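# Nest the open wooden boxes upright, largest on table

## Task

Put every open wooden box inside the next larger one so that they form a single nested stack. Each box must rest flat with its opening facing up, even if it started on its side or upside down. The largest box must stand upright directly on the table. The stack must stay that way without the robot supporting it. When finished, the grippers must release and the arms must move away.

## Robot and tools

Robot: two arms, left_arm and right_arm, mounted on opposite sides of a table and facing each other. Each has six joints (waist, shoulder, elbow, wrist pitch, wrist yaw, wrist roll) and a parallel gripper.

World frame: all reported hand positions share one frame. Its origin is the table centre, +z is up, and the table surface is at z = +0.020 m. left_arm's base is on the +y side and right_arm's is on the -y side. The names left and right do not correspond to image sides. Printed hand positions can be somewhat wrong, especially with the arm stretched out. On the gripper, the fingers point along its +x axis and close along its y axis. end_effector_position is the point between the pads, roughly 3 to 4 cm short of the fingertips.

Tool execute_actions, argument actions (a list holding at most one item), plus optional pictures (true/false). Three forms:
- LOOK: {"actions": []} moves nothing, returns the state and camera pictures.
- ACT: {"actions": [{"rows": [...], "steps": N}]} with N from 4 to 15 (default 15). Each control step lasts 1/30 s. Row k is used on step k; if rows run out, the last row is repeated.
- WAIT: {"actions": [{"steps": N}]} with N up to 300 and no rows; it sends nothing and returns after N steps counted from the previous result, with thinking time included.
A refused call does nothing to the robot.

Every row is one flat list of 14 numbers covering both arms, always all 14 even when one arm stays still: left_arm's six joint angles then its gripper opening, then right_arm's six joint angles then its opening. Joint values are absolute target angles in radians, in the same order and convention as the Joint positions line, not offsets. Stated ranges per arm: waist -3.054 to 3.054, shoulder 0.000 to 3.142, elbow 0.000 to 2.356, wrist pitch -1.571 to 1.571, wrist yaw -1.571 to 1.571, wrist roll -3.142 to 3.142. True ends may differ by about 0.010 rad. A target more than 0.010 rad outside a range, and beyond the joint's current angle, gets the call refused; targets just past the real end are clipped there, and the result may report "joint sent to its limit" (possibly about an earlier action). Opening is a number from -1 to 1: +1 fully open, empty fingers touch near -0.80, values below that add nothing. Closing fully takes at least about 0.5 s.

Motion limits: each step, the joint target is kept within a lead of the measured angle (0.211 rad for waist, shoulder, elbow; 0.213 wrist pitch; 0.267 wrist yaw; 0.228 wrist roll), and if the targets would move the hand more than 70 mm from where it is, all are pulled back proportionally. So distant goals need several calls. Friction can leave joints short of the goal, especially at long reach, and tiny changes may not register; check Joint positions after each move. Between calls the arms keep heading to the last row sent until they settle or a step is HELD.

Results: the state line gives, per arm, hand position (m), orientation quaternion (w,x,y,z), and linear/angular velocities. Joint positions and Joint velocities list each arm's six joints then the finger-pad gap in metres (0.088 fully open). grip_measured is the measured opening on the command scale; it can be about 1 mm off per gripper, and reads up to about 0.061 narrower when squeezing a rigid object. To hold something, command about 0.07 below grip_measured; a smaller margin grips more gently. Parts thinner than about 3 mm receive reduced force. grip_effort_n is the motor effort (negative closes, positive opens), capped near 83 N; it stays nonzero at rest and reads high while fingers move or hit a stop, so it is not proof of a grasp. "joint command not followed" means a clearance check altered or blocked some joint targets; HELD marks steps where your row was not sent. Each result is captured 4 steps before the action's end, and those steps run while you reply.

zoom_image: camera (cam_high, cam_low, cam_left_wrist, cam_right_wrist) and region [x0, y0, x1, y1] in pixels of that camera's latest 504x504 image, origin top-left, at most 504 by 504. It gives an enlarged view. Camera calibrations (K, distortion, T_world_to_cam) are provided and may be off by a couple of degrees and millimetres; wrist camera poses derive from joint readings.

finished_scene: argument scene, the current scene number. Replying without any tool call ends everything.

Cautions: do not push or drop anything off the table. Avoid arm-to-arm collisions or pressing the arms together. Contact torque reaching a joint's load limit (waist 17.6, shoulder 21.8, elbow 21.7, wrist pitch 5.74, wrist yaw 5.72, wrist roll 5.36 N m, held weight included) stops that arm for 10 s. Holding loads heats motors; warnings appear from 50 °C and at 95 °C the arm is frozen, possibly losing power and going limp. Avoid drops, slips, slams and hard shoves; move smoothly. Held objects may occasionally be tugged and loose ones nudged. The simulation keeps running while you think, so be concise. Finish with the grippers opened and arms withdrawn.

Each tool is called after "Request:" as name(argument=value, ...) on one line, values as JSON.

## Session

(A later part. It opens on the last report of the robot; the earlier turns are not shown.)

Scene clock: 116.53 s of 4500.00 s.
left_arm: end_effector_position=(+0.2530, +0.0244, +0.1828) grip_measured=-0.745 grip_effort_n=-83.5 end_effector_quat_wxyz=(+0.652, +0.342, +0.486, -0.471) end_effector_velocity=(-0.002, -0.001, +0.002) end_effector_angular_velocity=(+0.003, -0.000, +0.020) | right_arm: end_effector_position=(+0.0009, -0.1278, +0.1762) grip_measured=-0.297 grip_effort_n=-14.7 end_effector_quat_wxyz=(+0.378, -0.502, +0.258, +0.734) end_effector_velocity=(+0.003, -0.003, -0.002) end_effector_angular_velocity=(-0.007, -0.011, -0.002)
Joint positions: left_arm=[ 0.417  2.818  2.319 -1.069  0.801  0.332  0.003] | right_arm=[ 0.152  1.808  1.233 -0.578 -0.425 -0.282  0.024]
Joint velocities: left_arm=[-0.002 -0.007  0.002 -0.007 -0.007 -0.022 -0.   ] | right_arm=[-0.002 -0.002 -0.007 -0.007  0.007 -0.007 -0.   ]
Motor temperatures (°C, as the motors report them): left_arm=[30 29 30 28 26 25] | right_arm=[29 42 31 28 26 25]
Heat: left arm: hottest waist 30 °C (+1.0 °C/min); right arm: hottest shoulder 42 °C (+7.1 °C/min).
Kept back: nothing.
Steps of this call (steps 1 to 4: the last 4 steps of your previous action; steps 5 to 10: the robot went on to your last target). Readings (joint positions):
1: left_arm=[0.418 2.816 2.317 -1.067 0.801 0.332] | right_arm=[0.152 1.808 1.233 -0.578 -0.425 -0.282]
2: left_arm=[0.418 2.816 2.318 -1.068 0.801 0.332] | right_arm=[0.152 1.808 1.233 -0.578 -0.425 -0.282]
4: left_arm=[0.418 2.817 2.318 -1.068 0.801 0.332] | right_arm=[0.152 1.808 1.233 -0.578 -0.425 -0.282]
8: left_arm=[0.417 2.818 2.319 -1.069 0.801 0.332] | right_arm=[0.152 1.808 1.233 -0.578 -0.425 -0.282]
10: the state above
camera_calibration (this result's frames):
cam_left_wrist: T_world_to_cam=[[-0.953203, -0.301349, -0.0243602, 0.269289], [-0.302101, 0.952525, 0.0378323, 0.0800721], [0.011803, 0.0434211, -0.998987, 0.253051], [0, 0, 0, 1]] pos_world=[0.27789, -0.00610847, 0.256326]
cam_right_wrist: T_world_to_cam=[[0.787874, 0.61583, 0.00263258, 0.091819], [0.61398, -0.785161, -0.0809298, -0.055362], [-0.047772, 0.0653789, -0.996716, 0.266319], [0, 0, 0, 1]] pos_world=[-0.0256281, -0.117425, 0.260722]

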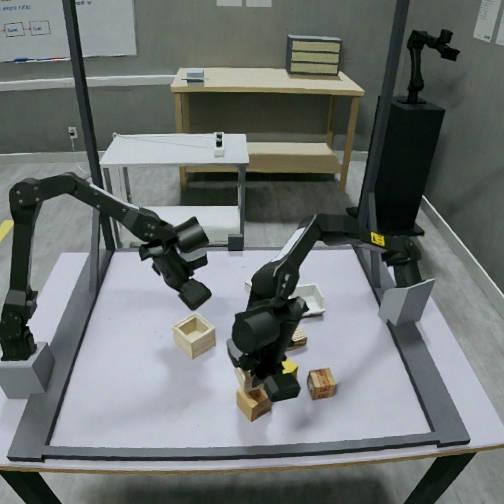

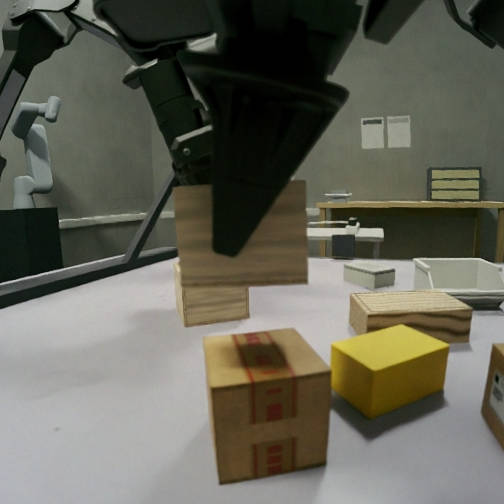

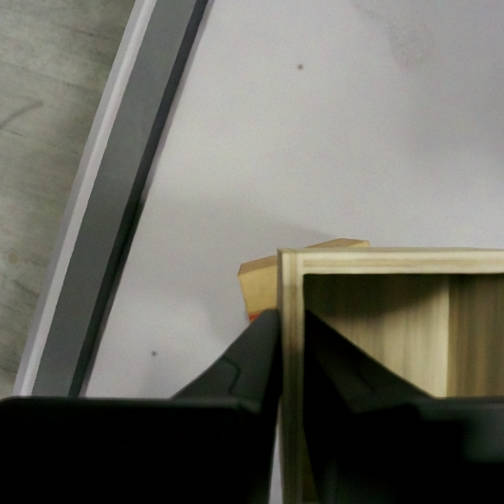

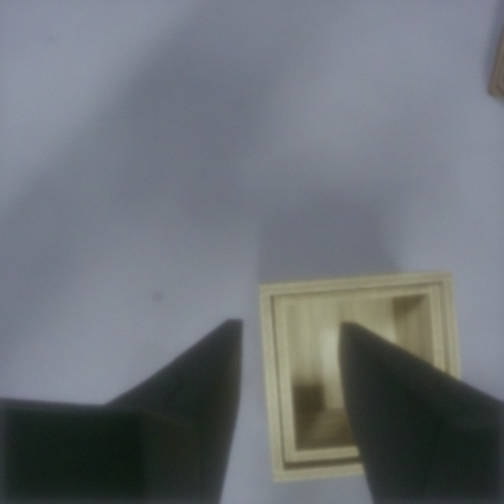

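Request:
execute_actions(actions=[{"rows":[[0.418,2.89,2.33,-1.01,0.8,0.33,-1,0.15,1.8,1.22,-0.58,-0.43,-0.28,-0.3]]}])

Request:
execute_actions(actions=[{"rows":[[0.418,2.935,2.33,-0.965,0.8,0.33,-1,0.15,1.8,1.22,-0.58,-0.43,-0.28,-0.3]]}])

Request:
execute_actions(actions=[{"steps":10}], pictures=true)

Scene clock: 117.30 s of 4500.00 s.
left_arm: end_effector_position=(+0.2718, +0.0313, +0.1594) grip_measured=-0.745 grip_effort_n=-83.5 end_effector_quat_wxyz=(+0.651, +0.342, +0.488, -0.470) end_effector_velocity=(-0.002, -0.003, -0.002) end_effector_angular_velocity=(-0.005, +0.009, +0.009) | right_arm: end_effector_position=(+0.0009, -0.1278, +0.1762) grip_measured=-0.297 grip_effort_n=-14.7 end_effector_quat_wxyz=(+0.378, -0.502, +0.259, +0.733) end_effector_velocity=(-0.002, -0.001, +0.001) end_effector_angular_velocity=(+0.006, +0.006, +0.014)
Joint positions: left_arm=[ 0.416  2.884  2.327 -1.016  0.801  0.332  0.003] | right_arm=[ 0.152  1.808  1.233 -0.578 -0.425 -0.282  0.024]
Joint velocities: left_arm=[-0.007  0.002  0.002  0.007  0.007 -0.022 -0.   ] | right_arm=[ 0.002 -0.007 -0.007  0.007 -0.007 -0.007 -0.   ]
Motor temperatures (°C, as the motors report them): left_arm=[31 29 30 28 26 25] | right_arm=[29 42 31 28 26 25]
Heat: left arm: hottest waist 31 °C (+2.0 °C/min); right arm: hottest shoulder 42 °C (+7.0 °C/min).
Steps of this call (steps 1 to 12: the robot went on to your last target; steps 13 to 23: the first 11 steps of this action). Readings (joint positions):
13: left_arm=[0.417 2.824 2.320 -1.066 0.801 0.332] | right_arm=[0.152 1.808 1.233 -0.578 -0.425 -0.282]
14: left_arm=[0.417 2.831 2.324 -1.049 0.801 0.332] | right_arm=[0.152 1.808 1.233 -0.578 -0.425 -0.282]
16: left_arm=[0.417 2.847 2.327 -1.030 0.801 0.332] | right_arm=[0.152 1.808 1.233 -0.578 -0.425 -0.282]
20: left_arm=[0.416 2.878 2.327 -1.020 0.801 0.332] | right_arm=[0.152 1.808 1.233 -0.578 -0.425 -0.282]
23: the state above

Scene clock: 117.80 s of 4500.00 s.
left_arm: end_effector_position=(+0.2846, +0.0363, +0.1438) grip_measured=-0.745 grip_effort_n=-83.5 end_effector_quat_wxyz=(+0.651, +0.343, +0.487, -0.471) end_effector_velocity=(-0.000, -0.001, -0.002) end_effector_angular_velocity=(-0.005, +0.007, +0.002) | right_arm: end_effector_position=(+0.0009, -0.1278, +0.1762) grip_measured=-0.297 grip_effort_n=-14.7 end_effector_quat_wxyz=(+0.378, -0.502, +0.259, +0.733) end_effector_velocity=(+0.001, -0.002, -0.002) end_effector_angular_velocity=(-0.011, +0.002, +0.003)
Joint positions: left_arm=[ 0.415  2.926  2.327 -0.97   0.801  0.332  0.003] | right_arm=[ 0.152  1.808  1.233 -0.578 -0.425 -0.282  0.024]
Joint velocities: left_arm=[-0.002  0.002 -0.002  0.007  0.007 -0.007 -0.   ] | right_arm=[-0.002  0.002 -0.002 -0.007 -0.007 -0.007  0.   ]
Motor temperatures (°C, as the motors report them): left_arm=[31 29 30 28 26 25] | right_arm=[29 42 31 28 26 25]
Heat: left arm: hottest waist 31 °C (+2.0 °C/min); right arm: hottest shoulder 42 °C (+7.1 °C/min).
Steps of this call (steps 1 to 4: the last 4 steps of your previous action; steps 5 to 15: the first 11 steps of this action). Readings (joint positions):
5: left_arm=[0.416 2.887 2.327 -1.009 0.801 0.332] | right_arm=[0.152 1.808 1.233 -0.578 -0.425 -0.282]
6: left_arm=[0.415 2.892 2.327 -0.995 0.801 0.332] | right_arm=[0.152 1.808 1.233 -0.578 -0.425 -0.282]
8: left_arm=[0.415 2.903 2.327 -0.982 0.801 0.332] | right_arm=[0.152 1.808 1.233 -0.578 -0.425 -0.282]
12: left_arm=[0.415 2.923 2.327 -0.973 0.801 0.332] | right_arm=[0.152 1.808 1.233 -0.578 -0.425 -0.282]
15: the state above

Scene clock: 118.13 s of 4500.00 s.
left_arm: end_effector_position=(+0.2849, +0.0360, +0.1439) grip_measured=-0.745 grip_effort_n=-83.5 end_effector_quat_wxyz=(+0.651, +0.343, +0.485, -0.472) end_effector_velocity=(+0.002, +0.004, -0.003) end_effector_angular_velocity=(+0.019, -0.002, +0.033) | right_arm: end_effector_position=(+0.0009, -0.1278, +0.1762) grip_measured=-0.297 grip_effort_n=-15.6 end_effector_quat_wxyz=(+0.378, -0.502, +0.259, +0.733) end_effector_velocity=(-0.003, -0.000, +0.001) end_effector_angular_velocity=(+0.006, +0.015, +0.028)
Joint positions: left_arm=[ 0.415  2.926  2.327 -0.967  0.801  0.332  0.003] | right_arm=[ 0.152  1.808  1.233 -0.578 -0.425 -0.282  0.024]
Joint velocities: left_arm=[-0.002  0.002 -0.002 -0.007 -0.022 -0.022 -0.   ] | right_arm=[-0.002 -0.002 -0.002  0.007 -0.022 -0.022 -0.   ]
Motor temperatures (°C, as the motors report them): left_arm=[31 29 30 28 26 25] | right_arm=[29 42 31 28 26 25]
Heat: left arm: hottest waist 31 °C (+2.0 °C/min); right arm: hottest shoulder 42 °C (+7.0 °C/min).
Kept back: nothing.
Steps of this call (steps 1 to 4: the last 4 steps of your previous action; steps 5 to 10: the robot went on to your last target). Readings (joint positions):
1: left_arm=[0.415 2.926 2.327 -0.969 0.801 0.332] | right_arm=[0.152 1.808 1.233 -0.578 -0.425 -0.282]
2: left_arm=[0.415 2.926 2.327 -0.968 0.801 0.332] | right_arm=[0.152 1.808 1.233 -0.578 -0.425 -0.282]
4: left_arm=[0.415 2.926 2.327 -0.967 0.801 0.332] | right_arm=[0.152 1.808 1.233 -0.578 -0.425 -0.282]
8: left_arm=[0.415 2.926 2.327 -0.967 0.801 0.332] | right_arm=[0.152 1.808 1.233 -0.578 -0.425 -0.282]
10: the state above
camera_calibration (this result's frames):
cam_left_wrist: T_world_to_cam=[[-0.953896, -0.299096, -0.0249627, 0.30236], [-0.29988, 0.953216, 0.0381054, 0.079451], [0.0123977, 0.0438344, -0.998962, 0.213122], [0, 0, 0, 1]] pos_world=[0.309604, 0.00535875, 0.217421]
cam_right_wrist: T_world_to_cam=[[0.788094, 0.61555, 0.00249481, 0.0918073], [0.613692, -0.785386, -0.0809359, -0.0553894], [-0.0478607, 0.0653161, -0.996716, 0.266311], [0, 0, 0, 1]] pos_world=[-0.0256149, -0.117408, 0.260724]

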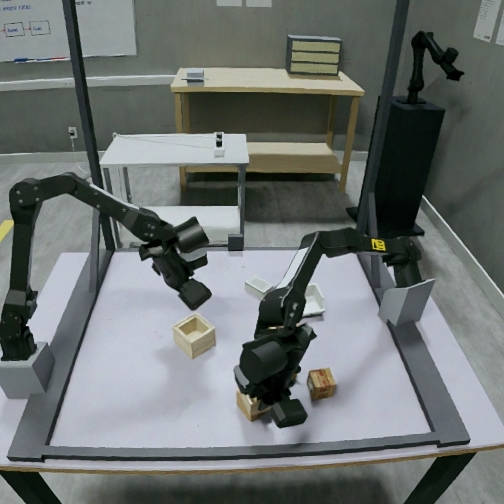

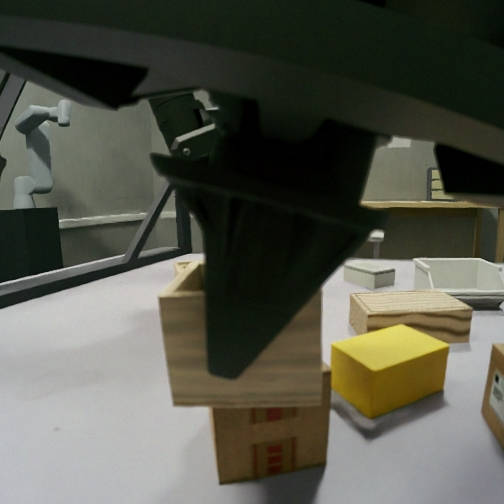

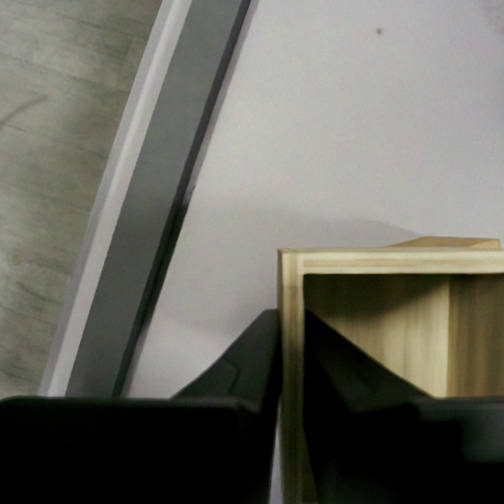

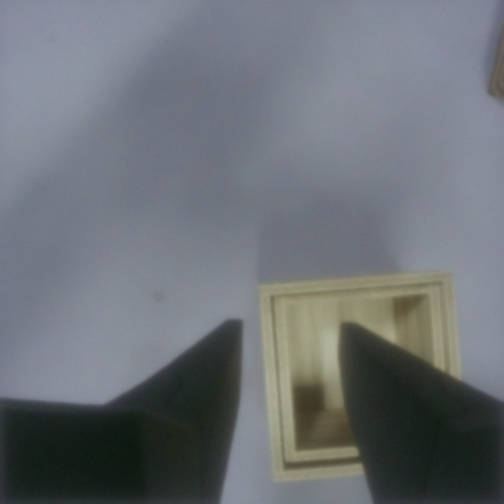

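Request:
execute_actions(actions=[{"rows":[[0.39,2.935,2.33,-0.965,0.8,0.33,-1,0.15,1.8,1.22,-0.58,-0.43,-0.28,-0.3]]}])

Request:
execute_actions(actions=[{"steps":10}], pictures=true)

Scene clock: 118.67 s of 4500.00 s.
left_arm: end_effector_position=(+0.2811, +0.0323, +0.1394) grip_measured=-0.745 grip_effort_n=-83.5 end_effector_quat_wxyz=(+0.647, +0.349, +0.485, -0.473) end_effector_velocity=(+0.002, -0.003, +0.000) end_effector_angular_velocity=(-0.007, -0.012, +0.008) | right_arm: end_effector_position=(+0.0009, -0.1278, +0.1762) grip_measured=-0.297 grip_effort_n=-15.1 end_effector_quat_wxyz=(+0.378, -0.502, +0.259, +0.733) end_effector_velocity=(+0.002, +0.000, +0.000) end_effector_angular_velocity=(+0.007, +0.001, +0.017)
Joint positions: left_arm=[ 0.401  2.926  2.328 -0.964  0.798  0.332  0.003] | right_arm=[ 0.152  1.808  1.233 -0.578 -0.425 -0.282  0.024]
Joint velocities: left_arm=[-0.002 -0.002 -0.002  0.022 -0.007 -0.022 -0.   ] | right_arm=[-0.007 -0.002 -0.007  0.007 -0.007 -0.022 -0.   ]
Motor temperatures (°C, as the motors report them): left_arm=[31 29 30 28 26 25] | right_arm=[29 42 31 28 26 25]
Heat: left arm: hottest waist 31 °C (+2.0 °C/min); right arm: hottest shoulder 42 °C (+7.1 °C/min).
Steps of this call (steps 1 to 5: the robot went on to your last target; steps 6 to 16: the first 11 steps of this action). Readings (joint positions):
6: left_arm=[0.415 2.926 2.327 -0.967 0.801 0.332] | right_arm=[0.152 1.808 1.233 -0.578 -0.425 -0.282]
7: left_arm=[0.413 2.926 2.327 -0.967 0.801 0.332] | right_arm=[0.152 1.808 1.233 -0.578 -0.425 -0.282]
9: left_arm=[0.405 2.926 2.327 -0.967 0.801 0.332] | right_arm=[0.152 1.808 1.233 -0.578 -0.425 -0.282]
13: left_arm=[0.401 2.926 2.328 -0.964 0.798 0.332] | right_arm=[0.152 1.808 1.233 -0.578 -0.425 -0.282]
16: the state above

Scene clock: 119.00 s of 4500.00 s.
left_arm: end_effector_position=(+0.2811, +0.0323, +0.1394) grip_measured=-0.745 grip_effort_n=-83.5 end_effector_quat_wxyz=(+0.647, +0.349, +0.485, -0.473) end_effector_velocity=(-0.003, -0.000, -0.001) end_effector_angular_velocity=(+0.000, +0.013, +0.008) | right_arm: end_effector_position=(+0.0009, -0.1278, +0.1762) grip_measured=-0.297 grip_effort_n=-15.1 end_effector_quat_wxyz=(+0.378, -0.502, +0.259, +0.733) end_effector_velocity=(-0.001, +0.001, +0.001) end_effector_angular_velocity=(+0.007, +0.006, +0.009)
Joint positions: left_arm=[ 0.401  2.926  2.328 -0.964  0.798  0.332  0.003] | right_arm=[ 0.152  1.808  1.233 -0.578 -0.425 -0.282  0.024]
Joint velocities: left_arm=[-0.002 -0.002 -0.002 -0.007  0.007 -0.007 -0.   ] | right_arm=[-0.002 -0.002 -0.002  0.007 -0.007 -0.007 -0.   ]
Motor temperatures (°C, as the motors report them): left_arm=[31 29 30 28 26 25] | right_arm=[29 41 31 28 26 25]
Heat: left arm: hottest waist 31 °C (+2.0 °C/min); right arm: hottest shoulder 41 °C (+6.1 °C/min).
Kept back: nothing.
Steps of this call (steps 1 to 4: the last 4 steps of your previous action; steps 5 to 10: the robot went on to your last target). Readings (joint positions):
1: left_arm=[0.401 2.926 2.328 -0.964 0.798 0.332] | right_arm=[0.152 1.808 1.233 -0.578 -0.425 -0.282]
2: left_arm=[0.401 2.926 2.328 -0.964 0.798 0.332] | right_arm=[0.152 1.808 1.233 -0.578 -0.425 -0.282]
4: left_arm=[0.401 2.926 2.328 -0.964 0.798 0.332] | right_arm=[0.152 1.808 1.233 -0.578 -0.425 -0.282]
8: left_arm=[0.401 2.926 2.328 -0.964 0.798 0.332] | right_arm=[0.152 1.808 1.233 -0.578 -0.425 -0.282]
10: the state above
camera_calibration (this result's frames):
cam_left_wrist: T_world_to_cam=[[-0.957442, -0.28717, -0.0289491, 0.298681], [-0.28826, 0.956455, 0.0458327, 0.0775357], [0.0145267, 0.052227, -0.99853, 0.207833], [0, 0, 0, 1]] pos_world=[0.305301, 0.000758453, 0.21262]
cam_right_wrist: T_world_to_cam=[[0.788094, 0.61555, 0.00249481, 0.0918073], [0.613692, -0.785386, -0.0809359, -0.0553894], [-0.0478607, 0.0653161, -0.996716, 0.266311], [0, 0, 0, 1]] pos_world=[-0.0256149, -0.117408, 0.260724]

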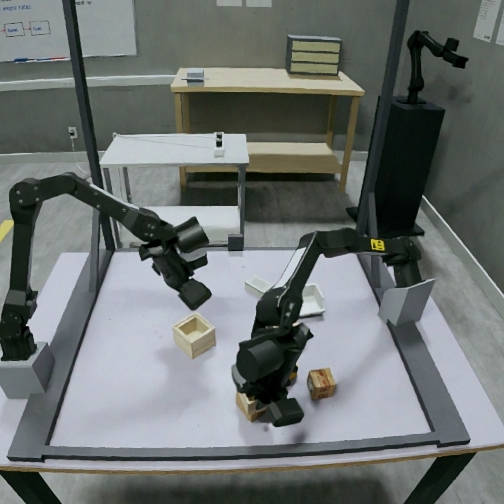

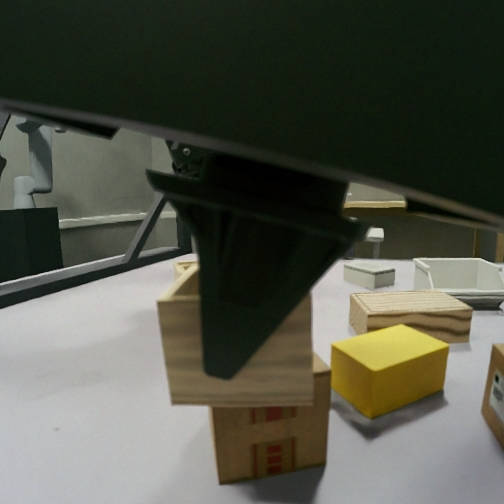

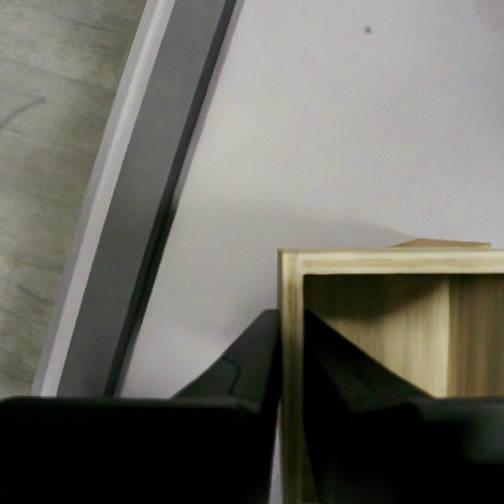

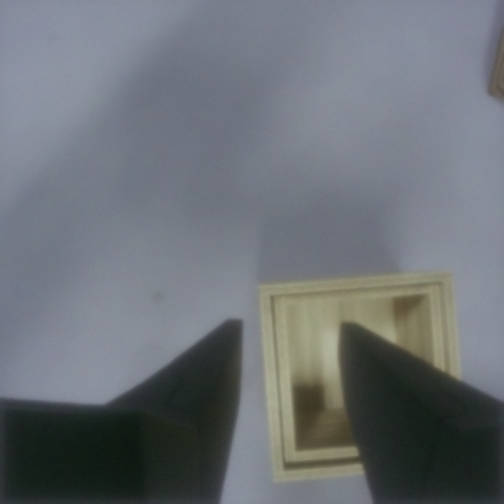

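Request:
execute_actions(actions=[{"rows":[[0.401,2.926,2.328,-0.964,0.8,0.33,-0.5,0.15,1.8,1.22,-0.58,-0.43,-0.28,-0.3]]}], pictures=true)

Scene clock: 119.53 s of 4500.00 s.
left_arm: end_effector_position=(+0.2801, +0.0316, +0.1385) grip_measured=-0.524 grip_effort_n=15.6 end_effector_quat_wxyz=(+0.646, +0.350, +0.485, -0.474) end_effector_velocity=(-0.003, -0.001, -0.001) end_effector_angular_velocity=(+0.008, +0.004, +0.019) | right_arm: end_effector_position=(+0.0009, -0.1278, +0.1762) grip_measured=-0.297 grip_effort_n=-15.1 end_effector_quat_wxyz=(+0.378, -0.502, +0.259, +0.733) end_effector_velocity=(+0.002, -0.005, -0.003) end_effector_angular_velocity=(-0.028, +0.003, -0.014)
Joint positions: left_arm=[ 0.398  2.926  2.328 -0.964  0.799  0.332  0.013] | right_arm=[ 0.152  1.808  1.233 -0.578 -0.425 -0.282  0.024]
Joint velocities: left_arm=[-0.007 -0.002  0.002 -0.007 -0.007 -0.022  0.009] | right_arm=[-0.002  0.002 -0.002 -0.022 -0.007  0.007 -0.   ]
Motor temperatures (°C, as the motors report them): left_arm=[31 30 30 28 26 25] | right_arm=[29 41 31 28 26 25]
Heat: left arm: hottest waist 31 °C (+2.0 °C/min); right arm: hottest shoulder 41 °C (+6.1 °C/min).
Steps of this call (steps 1 to 5: the robot went on to your last target; steps 6 to 16: the first 11 steps of this action). Readings (joint positions):
6: left_arm=[0.402 2.926 2.328 -0.964 0.798 0.332] | right_arm=[0.152 1.808 1.233 -0.578 -0.425 -0.282]
7: left_arm=[0.402 2.926 2.328 -0.964 0.798 0.332] | right_arm=[0.152 1.808 1.233 -0.578 -0.425 -0.282]
9: left_arm=[0.401 2.926 2.328 -0.964 0.799 0.332] | right_arm=[0.152 1.808 1.233 -0.578 -0.425 -0.282]
13: left_arm=[0.398 2.926 2.328 -0.964 0.799 0.332] | right_arm=[0.152 1.808 1.233 -0.578 -0.425 -0.282]
16: the state above
camera_calibration (this result's frames):
cam_left_wrist: T_world_to_cam=[[-0.958103, -0.28504, -0.028138, 0.297549], [-0.28611, 0.957026, 0.0473504, 0.0771247], [0.0134321, 0.0534172, -0.998482, 0.207234], [0, 0, 0, 1]] pos_world=[0.304365, -0.0000669478, 0.211639]
cam_right_wrist: T_world_to_cam=[[0.788094, 0.61555, 0.00249481, 0.0918073], [0.613692, -0.785386, -0.0809359, -0.0553894], [-0.0478607, 0.0653161, -0.996716, 0.266311], [0, 0, 0, 1]] pos_world=[-0.0256149, -0.117408, 0.260724]

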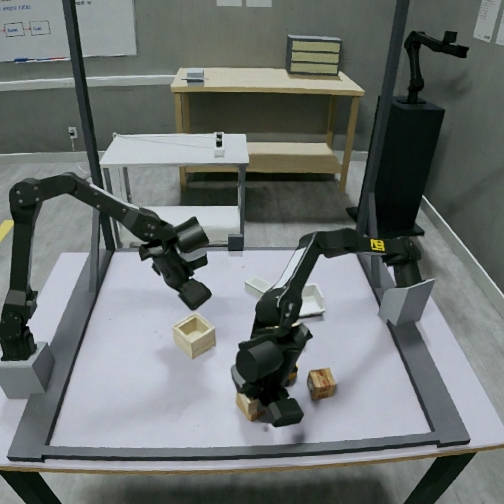

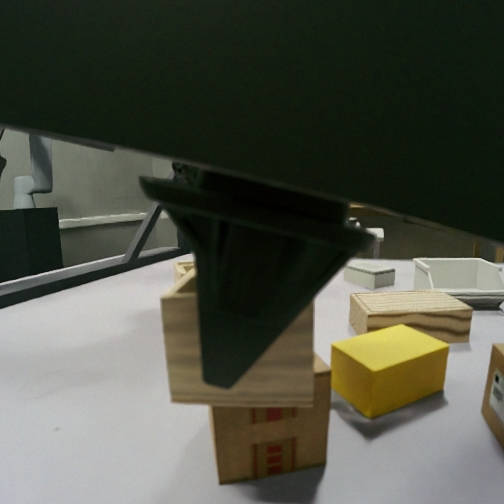

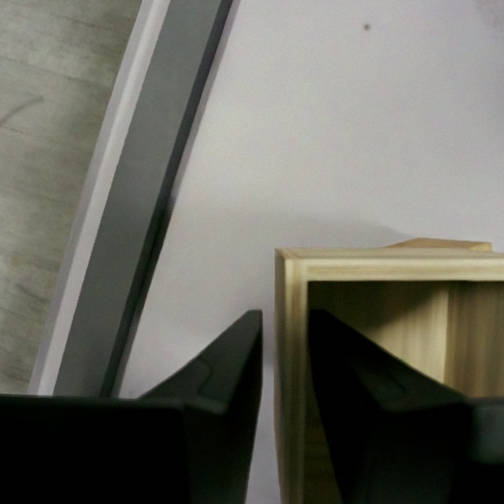

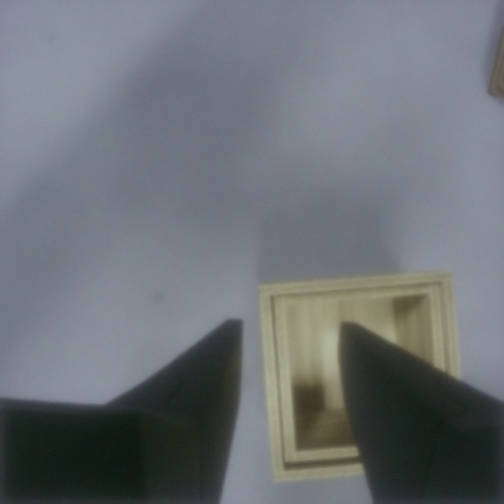

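Stable. Raise left vertically-ish, then park.

Request:
execute_actions(actions=[{"rows":[[0.43,2.86,2.328,-0.98,0.8,0.33,-0.5,0.15,1.8,1.22,-0.58,-0.43,-0.28,-0.3]]}])

Request:
execute_actions(actions=[{"rows":[[0.45,2.6,2.3,-1.0,0.8,0.33,-0.5,0.15,1.8,1.22,-0.58,-0.43,-0.28,-0.3]]}])

Request:
execute_actions(actions=[{"rows":[[0.2,1.6,1.4,-0.5,0.3,0.1,0,-0.1,2.0,1.6,-0.9,-0.3,-0.2,-0.3]]}])

Request:
execute_actions(actions=[{"rows":[[0,1,0.5,0,0,0,1,-0.25,2.2,1.8,-1.0,-0.3,-0.2,-0.3]]}])

Request:
execute_actions(actions=[{"steps":15}], pictures=true)

Scene clock: 120.10 s of 4500.00 s.
left_arm: end_effector_position=(+0.2780, +0.0266, +0.1704) grip_measured=-0.503 grip_effort_n=15.1 end_effector_quat_wxyz=(+0.660, +0.345, +0.465, -0.478) end_effector_velocity=(-0.005, -0.005, +0.017) end_effector_angular_velocity=(-0.013, -0.026, -0.016) | right_arm: end_effector_position=(+0.0009, -0.1278, +0.1762) grip_measured=-0.297 grip_effort_n=-14.7 end_effector_quat_wxyz=(+0.378, -0.502, +0.259, +0.733) end_effector_velocity=(-0.003, -0.003, -0.002) end_effector_angular_velocity=(-0.017, +0.015, +0.013)
Joint positions: left_arm=[ 0.428  2.873  2.328 -0.977  0.799  0.332  0.014] | right_arm=[ 0.152  1.808  1.233 -0.578 -0.425 -0.282  0.024]
Joint velocities: left_arm=[ 0.007 -0.037 -0.002 -0.007 -0.007  0.007 -0.   ] | right_arm=[ 0.002  0.002 -0.002 -0.007 -0.022 -0.007 -0.   ]
Motor temperatures (°C, as the motors report them): left_arm=[31 30 30 28 26 25] | right_arm=[29 41 31 28 26 25]
Heat: left arm: hottest waist 31 °C (+2.0 °C/min); right arm: hottest shoulder 41 °C (+6.0 °C/min).
Steps of this call (steps 1 to 4: the last 4 steps of your previous action; steps 5 to 6: the robot went on to your last target; steps 7 to 17: the first 11 steps of this action). Readings (joint positions):
7: left_arm=[0.399 2.923 2.328 -0.964 0.799 0.332] | right_arm=[0.152 1.808 1.233 -0.578 -0.425 -0.282]
8: left_arm=[0.401 2.918 2.328 -0.969 0.799 0.332] | right_arm=[0.152 1.808 1.233 -0.578 -0.425 -0.282]
10: left_arm=[0.408 2.909 2.328 -0.974 0.799 0.332] | right_arm=[0.152 1.808 1.233 -0.578 -0.425 -0.282]
14: left_arm=[0.424 2.883 2.328 -0.975 0.799 0.332] | right_arm=[0.152 1.808 1.233 -0.578 -0.425 -0.282]
17: the state above

Scene clock: 120.60 s of 4500.00 s.
left_arm: end_effector_position=(+0.2212, -0.0134, +0.2692) grip_measured=-0.503 grip_effort_n=15.1 end_effector_quat_wxyz=(+0.678, +0.366, +0.375, -0.515) end_effector_velocity=(-0.155, -0.086, +0.253) end_effector_angular_velocity=(-0.313, -0.365, -0.300) | right_arm: end_effector_position=(+0.0009, -0.1278, +0.1762) grip_measured=-0.297 grip_effort_n=-15.1 end_effector_quat_wxyz=(+0.378, -0.502, +0.259, +0.733) end_effector_velocity=(-0.002, -0.003, +0.000) end_effector_angular_velocity=(-0.008, +0.012, +0.024)
Joint positions: left_arm=[ 0.442  2.632  2.307 -0.994  0.799  0.332  0.014] | right_arm=[ 0.152  1.808  1.233 -0.578 -0.425 -0.282  0.024]
Joint velocities: left_arm=[ 0.046 -0.574  0.012 -0.007  0.007 -0.022 -0.   ] | right_arm=[-0.002 -0.002 -0.002 -0.007 -0.022 -0.022 -0.   ]
Motor temperatures (°C, as the motors report them): left_arm=[32 30 30 28 26 25] | right_arm=[29 41 31 28 26 25]
Heat: left arm: hottest waist 32 °C (+3.0 °C/min); right arm: hottest shoulder 41 °C (+6.1 °C/min).
Steps of this call (steps 1 to 4: the last 4 steps of your previous action; steps 5 to 15: the first 11 steps of this action). Readings (joint positions):
5: left_arm=[0.428 2.864 2.326 -0.979 0.799 0.332] | right_arm=[0.152 1.808 1.233 -0.578 -0.425 -0.282]
6: left_arm=[0.429 2.849 2.318 -0.987 0.798 0.332] | right_arm=[0.152 1.808 1.233 -0.578 -0.425 -0.282]
8: left_arm=[0.431 2.814 2.307 -0.992 0.798 0.332] | right_arm=[0.152 1.808 1.233 -0.578 -0.425 -0.282]
12: left_arm=[0.436 2.706 2.307 -0.993 0.798 0.332] | right_arm=[0.152 1.808 1.233 -0.578 -0.425 -0.282]
15: the state above

Scene clock: 121.10 s of 4500.00 s.
left_arm: end_effector_position=(+0.2062, -0.0248, +0.2707) grip_measured=-0.025 grip_effort_n=15.6 end_effector_quat_wxyz=(+0.706, +0.385, +0.355, -0.477) end_effector_velocity=(+0.073, +0.059, +0.086) end_effector_angular_velocity=(-0.143, -0.058, +0.177) | right_arm: end_effector_position=(+0.0121, -0.1233, +0.1764) grip_measured=-0.297 grip_effort_n=-14.7 end_effector_quat_wxyz=(+0.392, -0.508, +0.283, +0.713) end_effector_velocity=(-0.001, -0.003, -0.001) end_effector_angular_velocity=(-0.013, +0.012, +0.022)
Joint positions: left_arm=[ 0.393  2.539  2.213 -0.909  0.68   0.239  0.038] | right_arm=[ 0.129  1.84   1.28  -0.639 -0.409 -0.263  0.024]
Joint velocities: left_arm=[ 0.227 -0.012 -0.002 -0.007 -0.007 -0.007  0.009] | right_arm=[-0.002  0.002 -0.002 -0.007 -0.022 -0.022 -0.   ]
Motor temperatures (°C, as the motors report them): left_arm=[32 30 30 28 26 25] | right_arm=[29 41 31 28 26 25]
Heat: left arm: hottest waist 32 °C (+3.0 °C/min); right arm: hottest shoulder 41 °C (+6.0 °C/min).
Kept back: nothing.
A step of this action was HELD (marked below), so the last 4 steps of it were dropped. An arm can still carry out its HELD step.
Steps of this call (steps 1 to 4: the last 4 steps of your previous action; steps 5 to 15: the first 11 steps of this action). Readings (joint positions):
5: left_arm=[0.442 2.582 2.290 -0.973 0.777 0.308] | right_arm=[0.147 1.817 1.245 -0.600 -0.424 -0.276]
6: left_arm=[0.429 2.561 2.251 -0.939 0.721 0.270] | right_arm=[0.130 1.836 1.275 -0.640 -0.413 -0.264]
7: left_arm=[0.408 2.540 2.215 -0.909 0.678 0.240] | right_arm=[0.113 1.840 1.281 -0.629 -0.408 -0.263] HELD
8: left_arm=[0.390 2.539 2.210 -0.913 0.675 0.239] | right_arm=[0.105 1.841 1.281 -0.637 -0.407 -0.263] HELD
9: left_arm=[0.377 2.539 2.211 -0.910 0.679 0.239] | right_arm=[0.106 1.841 1.280 -0.644 -0.407 -0.263] HELD
10: left_arm=[0.369 2.539 2.212 -0.909 0.680 0.239] | right_arm=[0.111 1.840 1.280 -0.640 -0.407 -0.263] HELD
11: left_arm=[0.368 2.539 2.213 -0.909 0.680 0.239] | right_arm=[0.117 1.840 1.280 -0.639 -0.408 -0.263] HELD
12: left_arm=[0.372 2.539 2.213 -0.909 0.680 0.239] | right_arm=[0.122 1.840 1.280 -0.639 -0.409 -0.263] HELD
13: left_arm=[0.378 2.539 2.213 -0.909 0.680 0.239] | right_arm=[0.127 1.840 1.280 -0.639 -0.409 -0.263] HELD
14: left_arm=[0.386 2.539 2.213 -0.909 0.680 0.239] | right_arm=[0.129 1.840 1.280 -0.639 -0.409 -0.263] HELD
15: the state above HELD
joint command not followed: on one or more control steps a check withheld the commanded joint targets of the left arm, and it was not sent them on those steps. On the call's last step the targets were still withheld.
cause: the commanded joint targets would bring a part of the robot too close to another arm (a part of this arm just beyond joint 5 (wrist yaw) and a part of the other arm just beyond its joint 4 (wrist pitch)); next, command targets that bring no part of the robot closer to that arm.
joint command not followed: on one or more control steps a check withheld the commanded joint targets of the right arm, and it was not sent them on those steps. On the call's last step the targets were still withheld.
cause: the commanded joint targets would bring a part of the robot too close to another arm (a part of this arm just beyond joint 4 (wrist pitch) and a part of the other arm just beyond its joint 4 (wrist pitch)); next, command targets that bring no part of the robot closer to that arm.

Scene clock: 121.47 s of 4500.00 s.
left_arm: end_effector_position=(+0.1923, -0.0389, +0.2581) grip_measured=+0.952 grip_effort_n=13.7 end_effector_quat_wxyz=(+0.732, +0.404, +0.331, -0.438) end_effector_velocity=(-0.200, -0.136, -0.110) end_effector_angular_velocity=(+0.131, -0.492, -0.071) | right_arm: end_effector_position=(+0.0122, -0.1233, +0.1765) grip_measured=-0.297 grip_effort_n=-15.1 end_effector_quat_wxyz=(+0.392, -0.508, +0.283, +0.713) end_effector_velocity=(-0.002, -0.003, +0.000) end_effector_angular_velocity=(-0.013, +0.021, -0.005)
Joint positions: left_arm=[ 0.321  2.468  2.113 -0.803  0.544  0.138  0.086] | right_arm=[ 0.129  1.84   1.28  -0.639 -0.409 -0.263  0.024]
Joint velocities: left_arm=[-0.608 -0.476 -0.525  0.505 -0.652 -0.418  0.028] | right_arm=[-0.002 -0.002 -0.002 -0.007 -0.022  0.007 -0.   ]
Motor temperatures (°C, as the motors report them): left_arm=[32 31 30 28 26 25] | right_arm=[29 41 31 28 26 25]
Heat: left arm: hottest waist 32 °C (+3.0 °C/min); right arm: hottest shoulder 41 °C (+6.0 °C/min).
Kept back: nothing.
A step of this action was HELD (marked below), so the last 4 steps of it were dropped. An arm can still carry out its HELD step.
Steps of this call (steps 1 to 11: the first 11 steps of this action). Readings (joint positions):
1: left_arm=[0.400 2.539 2.213 -0.909 0.680 0.239] | right_arm=[0.129 1.840 1.280 -0.639 -0.409 -0.263] HELD
2: left_arm=[0.406 2.539 2.213 -0.909 0.679 0.239] | right_arm=[0.129 1.840 1.280 -0.639 -0.409 -0.263] HELD
3: left_arm=[0.409 2.539 2.213 -0.906 0.675 0.237] | right_arm=[0.129 1.840 1.280 -0.639 -0.409 -0.263] HELD
4: left_arm=[0.409 2.536 2.211 -0.898 0.668 0.231] | right_arm=[0.129 1.840 1.280 -0.639 -0.409 -0.263] HELD
5: left_arm=[0.405 2.532 2.204 -0.890 0.657 0.222] | right_arm=[0.129 1.840 1.280 -0.639 -0.409 -0.263] HELD
6: left_arm=[0.399 2.526 2.193 -0.881 0.643 0.211] | right_arm=[0.129 1.840 1.280 -0.639 -0.409 -0.263] HELD
7: left_arm=[0.389 2.518 2.180 -0.868 0.626 0.197] | right_arm=[0.129 1.840 1.280 -0.639 -0.409 -0.263] HELD
8: left_arm=[0.375 2.508 2.164 -0.854 0.607 0.182] | right_arm=[0.129 1.840 1.280 -0.639 -0.409 -0.263] HELD
9: left_arm=[0.359 2.497 2.148 -0.838 0.587 0.167] | right_arm=[0.129 1.840 1.280 -0.639 -0.409 -0.263] HELD
10: left_arm=[0.341 2.483 2.130 -0.821 0.566 0.152] | right_arm=[0.129 1.840 1.280 -0.639 -0.409 -0.263] HELD
11: the state above HELD
joint command not followed: on one or more control steps a check withheld the commanded joint targets of the left arm, and it was not sent them on those steps.
cause: the commanded joint targets would bring a part of the robot too close to another arm (a part of this arm just beyond joint 4 (wrist pitch) and a part of the other arm just beyond its joint 4 (wrist pitch)); next, command targets that bring no part of the robot closer to that arm.
joint command not followed: on one or more control steps a check withheld the commanded joint targets of the right arm, and it was not sent them on those steps. On the call's last step the targets were still withheld.
cause: the commanded joint targets would bring a part of the robot too close to another arm (a part of this arm just beyond joint 4 (wrist pitch) and a part of the other arm just beyond its joint 4 (wrist pitch)); next, command targets that bring no part of the robot closer to that arm.

Scene clock: 121.97 s of 4500.00 s.
left_arm: end_effector_position=(+0.1513, -0.0652, +0.2529) grip_measured=+1.000 grip_effort_n=17.4 end_effector_quat_wxyz=(+0.755, +0.428, +0.271, -0.416) end_effector_velocity=(+0.008, +0.006, -0.003) end_effector_angular_velocity=(-0.005, -0.023, +0.060) | right_arm: end_effector_position=(+0.0071, -0.1268, +0.1747) grip_measured=-0.297 grip_effort_n=-15.1 end_effector_quat_wxyz=(+0.384, -0.508, +0.288, +0.715) end_effector_velocity=(+0.007, -0.001, -0.000) end_effector_angular_velocity=(-0.004, -0.011, -0.011)
Joint positions: left_arm=[ 0.21   2.344  1.994 -0.674  0.382  0.047  0.088] | right_arm=[ 0.14   1.84   1.28  -0.646 -0.42  -0.26   0.024]
Joint velocities: left_arm=[-0.002 -0.002 -0.022  0.007 -0.051 -0.037  0.   ] | right_arm=[-0.012 -0.002 -0.007 -0.007  0.007 -0.007 -0.   ]
Motor temperatures (°C, as the motors report them): left_arm=[32 31 30 28 26 25] | right_arm=[29 41 31 28 26 25]
Heat: left arm: hottest waist 32 °C (+3.0 °C/min); right arm: hottest shoulder 41 °C (+6.1 °C/min).
Kept back: nothing.
Steps of this call (steps 1 to 15: nothing new was sent). Readings (joint positions):
1: left_arm=[0.300 2.452 2.096 -0.784 0.521 0.124] | right_arm=[0.129 1.840 1.280 -0.639 -0.409 -0.263]
2: left_arm=[0.279 2.434 2.078 -0.765 0.499 0.111] | right_arm=[0.129 1.840 1.280 -0.639 -0.409 -0.263]
4: left_arm=[0.242 2.399 2.043 -0.729 0.440 0.086] | right_arm=[0.133 1.840 1.280 -0.646 -0.423 -0.261]
8: left_arm=[0.217 2.358 2.007 -0.691 0.403 0.060] | right_arm=[0.145 1.840 1.280 -0.648 -0.421 -0.260]
15: the state above
camera_calibration (this result's frames):
cam_left_wrist: T_world_to_cam=[[-0.846967, -0.270624, -0.457612, 0.242536], [-0.199666, 0.959656, -0.197974, 0.176629], [0.492726, -0.0763076, -0.866832, 0.214171], [0, 0, 0, 1]] pos_world=[0.135159, -0.0875239, 0.331605]
cam_right_wrist: T_world_to_cam=[[0.817915, 0.574952, -0.0211042, 0.0851023], [0.574104, -0.818012, -0.0354996, -0.0703587], [-0.037674, 0.0169196, -0.999147, 0.25927], [0, 0, 0, 1]] pos_world=[-0.0194454, -0.110871, 0.258348]

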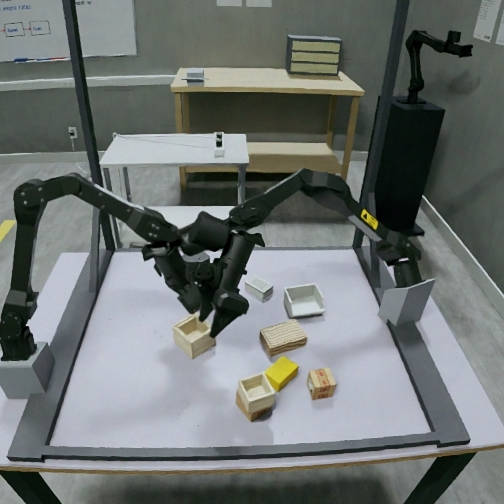

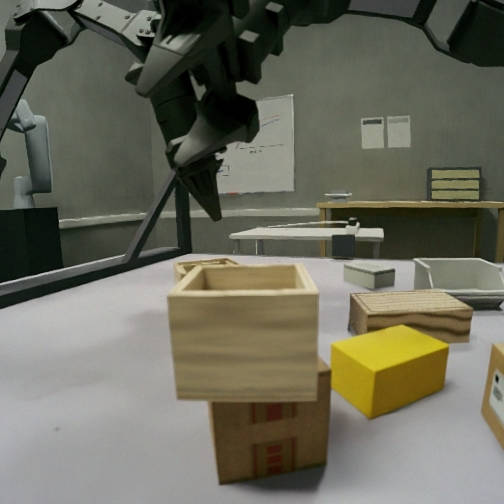

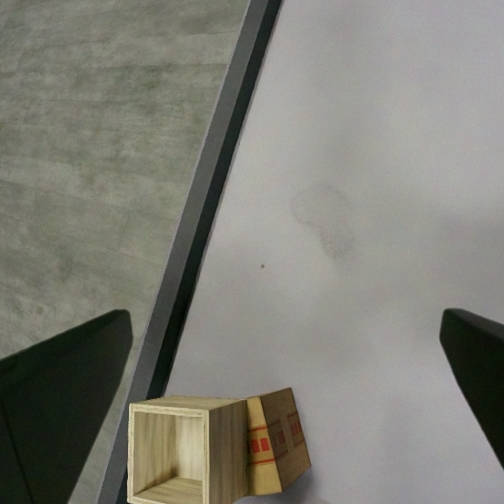

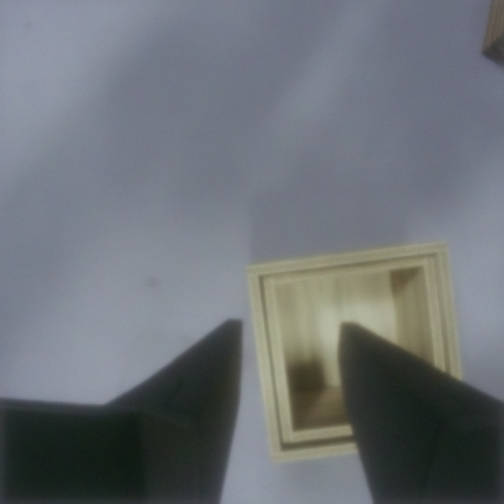

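Request:
execute_actions(actions=[{"rows":[[0,1,0.5,0,0,0,1,0.14,1.84,1.28,-0.65,-0.42,-0.26,-0.3]],"steps":15}])

Request:
execute_actions(actions=[{"rows":[[0,1,0.5,0,0,0,1,0.14,1.84,1.28,-0.65,-0.42,-0.26,-0.3]],"steps":15}])

Request:
execute_actions(actions=[{"rows":[[0,1,0.5,0,0,0,1,0.14,1.84,1.28,-0.65,-0.42,-0.26,1]],"steps":15}], pictures=true)

Scene clock: 123.13 s of 4500.00 s.
left_arm: end_effector_position=(+0.1516, -0.0649, +0.2538) grip_measured=+1.000 grip_effort_n=16.0 end_effector_quat_wxyz=(+0.756, +0.428, +0.270, -0.415) end_effector_velocity=(-0.001, -0.002, +0.003) end_effector_angular_velocity=(-0.006, -0.003, -0.015) | right_arm: end_effector_position=(+0.0073, -0.1276, +0.1745) grip_measured=-0.297 grip_effort_n=-14.7 end_effector_quat_wxyz=(+0.384, -0.509, +0.290, +0.714) end_effector_velocity=(-0.001, -0.004, -0.002) end_effector_angular_velocity=(-0.013, +0.003, +0.008)
Joint positions: left_arm=[ 0.211  2.342  1.992 -0.672  0.379  0.047  0.088] | right_arm=[ 0.14   1.84   1.28  -0.651 -0.42  -0.259  0.024]
Joint velocities: left_arm=[ 0.002 -0.002  0.002  0.007  0.007  0.007  0.   ] | right_arm=[ 0.002 -0.002 -0.007 -0.007 -0.007 -0.007 -0.   ]
Motor temperatures (°C, as the motors report them): left_arm=[32 31 30 28 26 25] | right_arm=[29 41 31 28 26 25]
Heat: left arm: hottest waist 32 °C (+3.0 °C/min); right arm: hottest shoulder 41 °C (+6.0 °C/min).
Kept back: nothing.
A step of this action was HELD (marked below), so the last 4 steps of it were dropped. An arm can still carry out its HELD step.
Steps of this call (steps 1 to 24: nothing new was sent; steps 25 to 35: the first 11 steps of this action). Readings (joint positions):
25: left_arm=[0.210 2.342 1.992 -0.672 0.379 0.047] | right_arm=[0.140 1.840 1.280 -0.646 -0.420 -0.260] HELD
26: left_arm=[0.211 2.342 1.992 -0.672 0.379 0.047] | right_arm=[0.140 1.840 1.280 -0.647 -0.420 -0.260] HELD
27: left_arm=[0.211 2.342 1.992 -0.672 0.379 0.047] | right_arm=[0.140 1.840 1.280 -0.647 -0.420 -0.259] HELD
28: left_arm=[0.211 2.342 1.992 -0.672 0.379 0.047] | right_arm=[0.140 1.840 1.280 -0.648 -0.420 -0.259] HELD
29: left_arm=[0.211 2.342 1.992 -0.672 0.379 0.047] | right_arm=[0.140 1.840 1.280 -0.648 -0.420 -0.259] HELD
30: left_arm=[0.211 2.342 1.992 -0.672 0.379 0.047] | right_arm=[0.140 1.840 1.280 -0.649 -0.420 -0.259] HELD
31: left_arm=[0.211 2.342 1.992 -0.672 0.379 0.047] | right_arm=[0.140 1.840 1.280 -0.650 -0.420 -0.259] HELD
32: left_arm=[0.211 2.342 1.992 -0.672 0.379 0.047] | right_arm=[0.140 1.840 1.280 -0.650 -0.420 -0.259] HELD
33: left_arm=[0.211 2.342 1.992 -0.672 0.379 0.047] | right_arm=[0.140 1.840 1.280 -0.651 -0.420 -0.259] HELD
34: left_arm=[0.211 2.342 1.992 -0.672 0.379 0.047] | right_arm=[0.140 1.840 1.280 -0.651 -0.420 -0.259] HELD
35: the state above HELD
joint command not followed: on one or more control steps a check withheld the commanded joint targets of the left arm, and it was not sent them on those steps. On the call's last step the targets were still withheld.
cause: the commanded joint targets would bring a part of the robot too close to another arm (a part of this arm just beyond joint 4 (wrist pitch) and a part of the other arm just beyond its joint 4 (wrist pitch)); next, command targets that bring no part of the robot closer to that arm.

Scene clock: 123.50 s of 4500.00 s.
left_arm: end_effector_position=(+0.1516, -0.0649, +0.2538) grip_measured=+1.000 grip_effort_n=15.6 end_effector_quat_wxyz=(+0.756, +0.428, +0.270, -0.415) end_effector_velocity=(-0.000, +0.002, -0.006) end_effector_angular_velocity=(+0.019, +0.000, +0.004) | right_arm: end_effector_position=(+0.0074, -0.1277, +0.1744) grip_measured=-0.297 grip_effort_n=-15.1 end_effector_quat_wxyz=(+0.384, -0.509, +0.290, +0.714) end_effector_velocity=(-0.006, -0.006, +0.001) end_effector_angular_velocity=(-0.028, +0.032, +0.001)
Joint positions: left_arm=[ 0.211  2.342  1.992 -0.672  0.379  0.047  0.088] | right_arm=[ 0.14   1.84   1.28  -0.651 -0.42  -0.259  0.024]
Joint velocities: left_arm=[-0.007  0.002 -0.007 -0.007 -0.007  0.007  0.   ] | right_arm=[ 0.002 -0.002  0.002 -0.022 -0.037  0.007 -0.   ]
Motor temperatures (°C, as the motors report them): left_arm=[32 31 30 28 26 25] | right_arm=[29 41 31 28 26 25]
Heat: left arm: hottest waist 32 °C (+3.0 °C/min); right arm: hottest shoulder 41 °C (+6.0 °C/min).
Kept back: nothing.
A step of this action was HELD (marked below), so the last 4 steps of it were dropped. An arm can still carry out its HELD step.
Steps of this call (steps 1 to 11: the first 11 steps of this action). Readings (joint positions):
1: left_arm=[0.211 2.342 1.992 -0.672 0.379 0.047] | right_arm=[0.140 1.840 1.280 -0.651 -0.420 -0.259] HELD
2: left_arm=[0.211 2.342 1.992 -0.672 0.379 0.047] | right_arm=[0.140 1.840 1.280 -0.651 -0.420 -0.259] HELD
3: left_arm=[0.211 2.342 1.992 -0.672 0.379 0.047] | right_arm=[0.140 1.840 1.280 -0.651 -0.420 -0.259] HELD
4: left_arm=[0.211 2.342 1.992 -0.672 0.379 0.047] | right_arm=[0.140 1.840 1.280 -0.651 -0.420 -0.259] HELD
5: left_arm=[0.211 2.342 1.992 -0.672 0.379 0.047] | right_arm=[0.140 1.840 1.280 -0.651 -0.420 -0.259] HELD
6: left_arm=[0.211 2.342 1.992 -0.672 0.379 0.047] | right_arm=[0.140 1.840 1.280 -0.651 -0.420 -0.259] HELD
7: left_arm=[0.211 2.342 1.992 -0.672 0.379 0.047] | right_arm=[0.140 1.840 1.280 -0.651 -0.420 -0.259] HELD
8: left_arm=[0.211 2.342 1.992 -0.672 0.379 0.047] | right_arm=[0.140 1.840 1.280 -0.651 -0.420 -0.259] HELD
9: left_arm=[0.211 2.342 1.992 -0.672 0.379 0.047] | right_arm=[0.140 1.840 1.280 -0.651 -0.420 -0.259] HELD
10: left_arm=[0.211 2.342 1.992 -0.672 0.379 0.047] | right_arm=[0.140 1.840 1.280 -0.651 -0.420 -0.259] HELD
11: the state above HELD
joint command not followed: on one or more control steps a check withheld the commanded joint targets of the left arm, and it was not sent them on those steps. On the call's last step the targets were still withheld.
cause: the commanded joint targets would bring a part of the robot too close to another arm (a part of this arm just beyond joint 4 (wrist pitch) and a part of the other arm just beyond its joint 4 (wrist pitch)); next, command targets that bring no part of the robot closer to that arm.

Scene clock: 123.87 s of 4500.00 s.
left_arm: end_effector_position=(+0.1516, -0.0649, +0.2538) grip_measured=+1.000 grip_effort_n=15.6 end_effector_quat_wxyz=(+0.756, +0.428, +0.270, -0.415) end_effector_velocity=(+0.002, +0.004, -0.001) end_effector_angular_velocity=(-0.012, +0.013, +0.041) | right_arm: end_effector_position=(+0.0074, -0.1277, +0.1744) grip_measured=+0.878 grip_effort_n=3.5 end_effector_quat_wxyz=(+0.384, -0.509, +0.290, +0.714) end_effector_velocity=(+0.004, +0.002, +0.001) end_effector_angular_velocity=(+0.015, -0.021, +0.000)
Joint positions: left_arm=[ 0.211  2.342  1.992 -0.672  0.379  0.047  0.088] | right_arm=[ 0.14   1.84   1.28  -0.651 -0.42  -0.259  0.082]
Joint velocities: left_arm=[ 0.002 -0.002 -0.007 -0.007 -0.007 -0.037  0.   ] | right_arm=[-0.002 -0.002 -0.002  0.007  0.022 -0.007  0.088]
Motor temperatures (°C, as the motors report them): left_arm=[32 31 30 28 26 25] | right_arm=[29 41 31 28 26 25]
Heat: left arm: hottest waist 32 °C (+3.0 °C/min); right arm: hottest shoulder 41 °C (+6.1 °C/min).
Kept back: nothing.
A step of this action was HELD (marked below), so the last 4 steps of it were dropped. An arm can still carry out its HELD step.
Steps of this call (steps 1 to 11: the first 11 steps of this action). Readings (joint positions):
1: left_arm=[0.211 2.342 1.992 -0.672 0.379 0.047] | right_arm=[0.140 1.840 1.280 -0.651 -0.420 -0.259] HELD
2: left_arm=[0.211 2.342 1.992 -0.672 0.379 0.047] | right_arm=[0.140 1.840 1.280 -0.651 -0.420 -0.259] HELD
3: left_arm=[0.211 2.342 1.992 -0.672 0.379 0.047] | right_arm=[0.140 1.840 1.280 -0.651 -0.420 -0.259] HELD
4: left_arm=[0.211 2.342 1.992 -0.672 0.379 0.047] | right_arm=[0.140 1.840 1.280 -0.651 -0.420 -0.259] HELD
5: left_arm=[0.211 2.342 1.992 -0.672 0.379 0.047] | right_arm=[0.140 1.840 1.280 -0.651 -0.420 -0.259] HELD
6: left_arm=[0.211 2.342 1.992 -0.672 0.379 0.047] | right_arm=[0.140 1.840 1.280 -0.651 -0.420 -0.259] HELD
7: left_arm=[0.211 2.342 1.992 -0.672 0.379 0.047] | right_arm=[0.140 1.840 1.280 -0.651 -0.420 -0.259] HELD
8: left_arm=[0.211 2.342 1.992 -0.672 0.379 0.047] | right_arm=[0.140 1.840 1.280 -0.651 -0.420 -0.259] HELD
9: left_arm=[0.211 2.342 1.992 -0.672 0.379 0.047] | right_arm=[0.140 1.840 1.280 -0.651 -0.420 -0.259] HELD
10: left_arm=[0.211 2.342 1.992 -0.672 0.379 0.047] | right_arm=[0.140 1.840 1.280 -0.651 -0.420 -0.259] HELD
11: the state above HELD
joint command not followed: on one or more control steps a check withheld the commanded joint targets of the left arm, and it was not sent them on those steps. On the call's last step the targets were still withheld.
cause: the commanded joint targets would bring a part of the robot too close to another arm (a part of this arm just beyond joint 4 (wrist pitch) and a part of the other arm just beyond its joint 4 (wrist pitch)); next, command targets that bring no part of the robot closer to that arm.
camera_calibration (this result's frames):
cam_left_wrist: T_world_to_cam=[[-0.845259, -0.272268, -0.459791, 0.243382], [-0.20023, 0.959146, -0.19987, 0.177141], [0.495424, -0.0768778, -0.865242, 0.213923], [0, 0, 0, 1]] pos_world=[0.135207, -0.0871926, 0.332405]
cam_right_wrist: T_world_to_cam=[[0.818911, 0.57346, -0.0230076, 0.0855156], [0.572733, -0.819137, -0.0315014, -0.0720485], [-0.0369111, 0.0126196, -0.999239, 0.258475], [0, 0, 0, 1]] pos_world=[-0.0192245, -0.111319, 0.257976]

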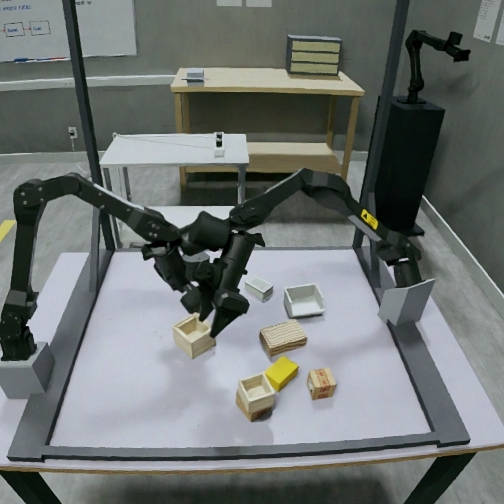

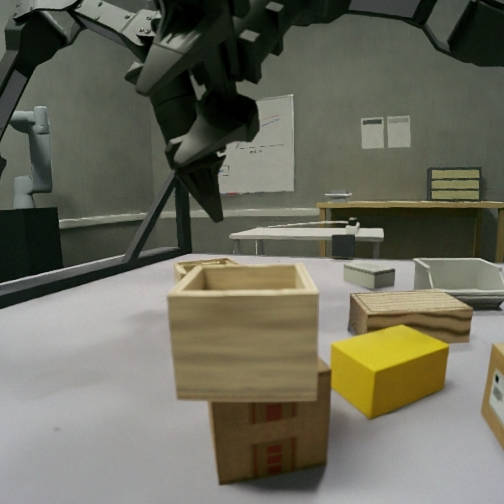

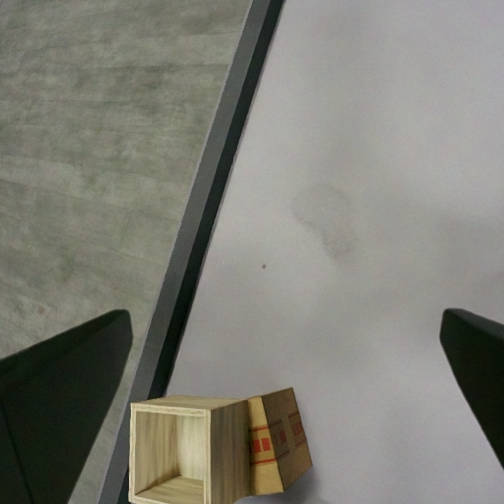

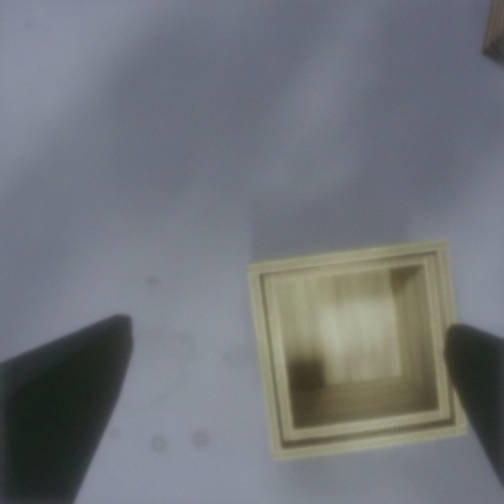

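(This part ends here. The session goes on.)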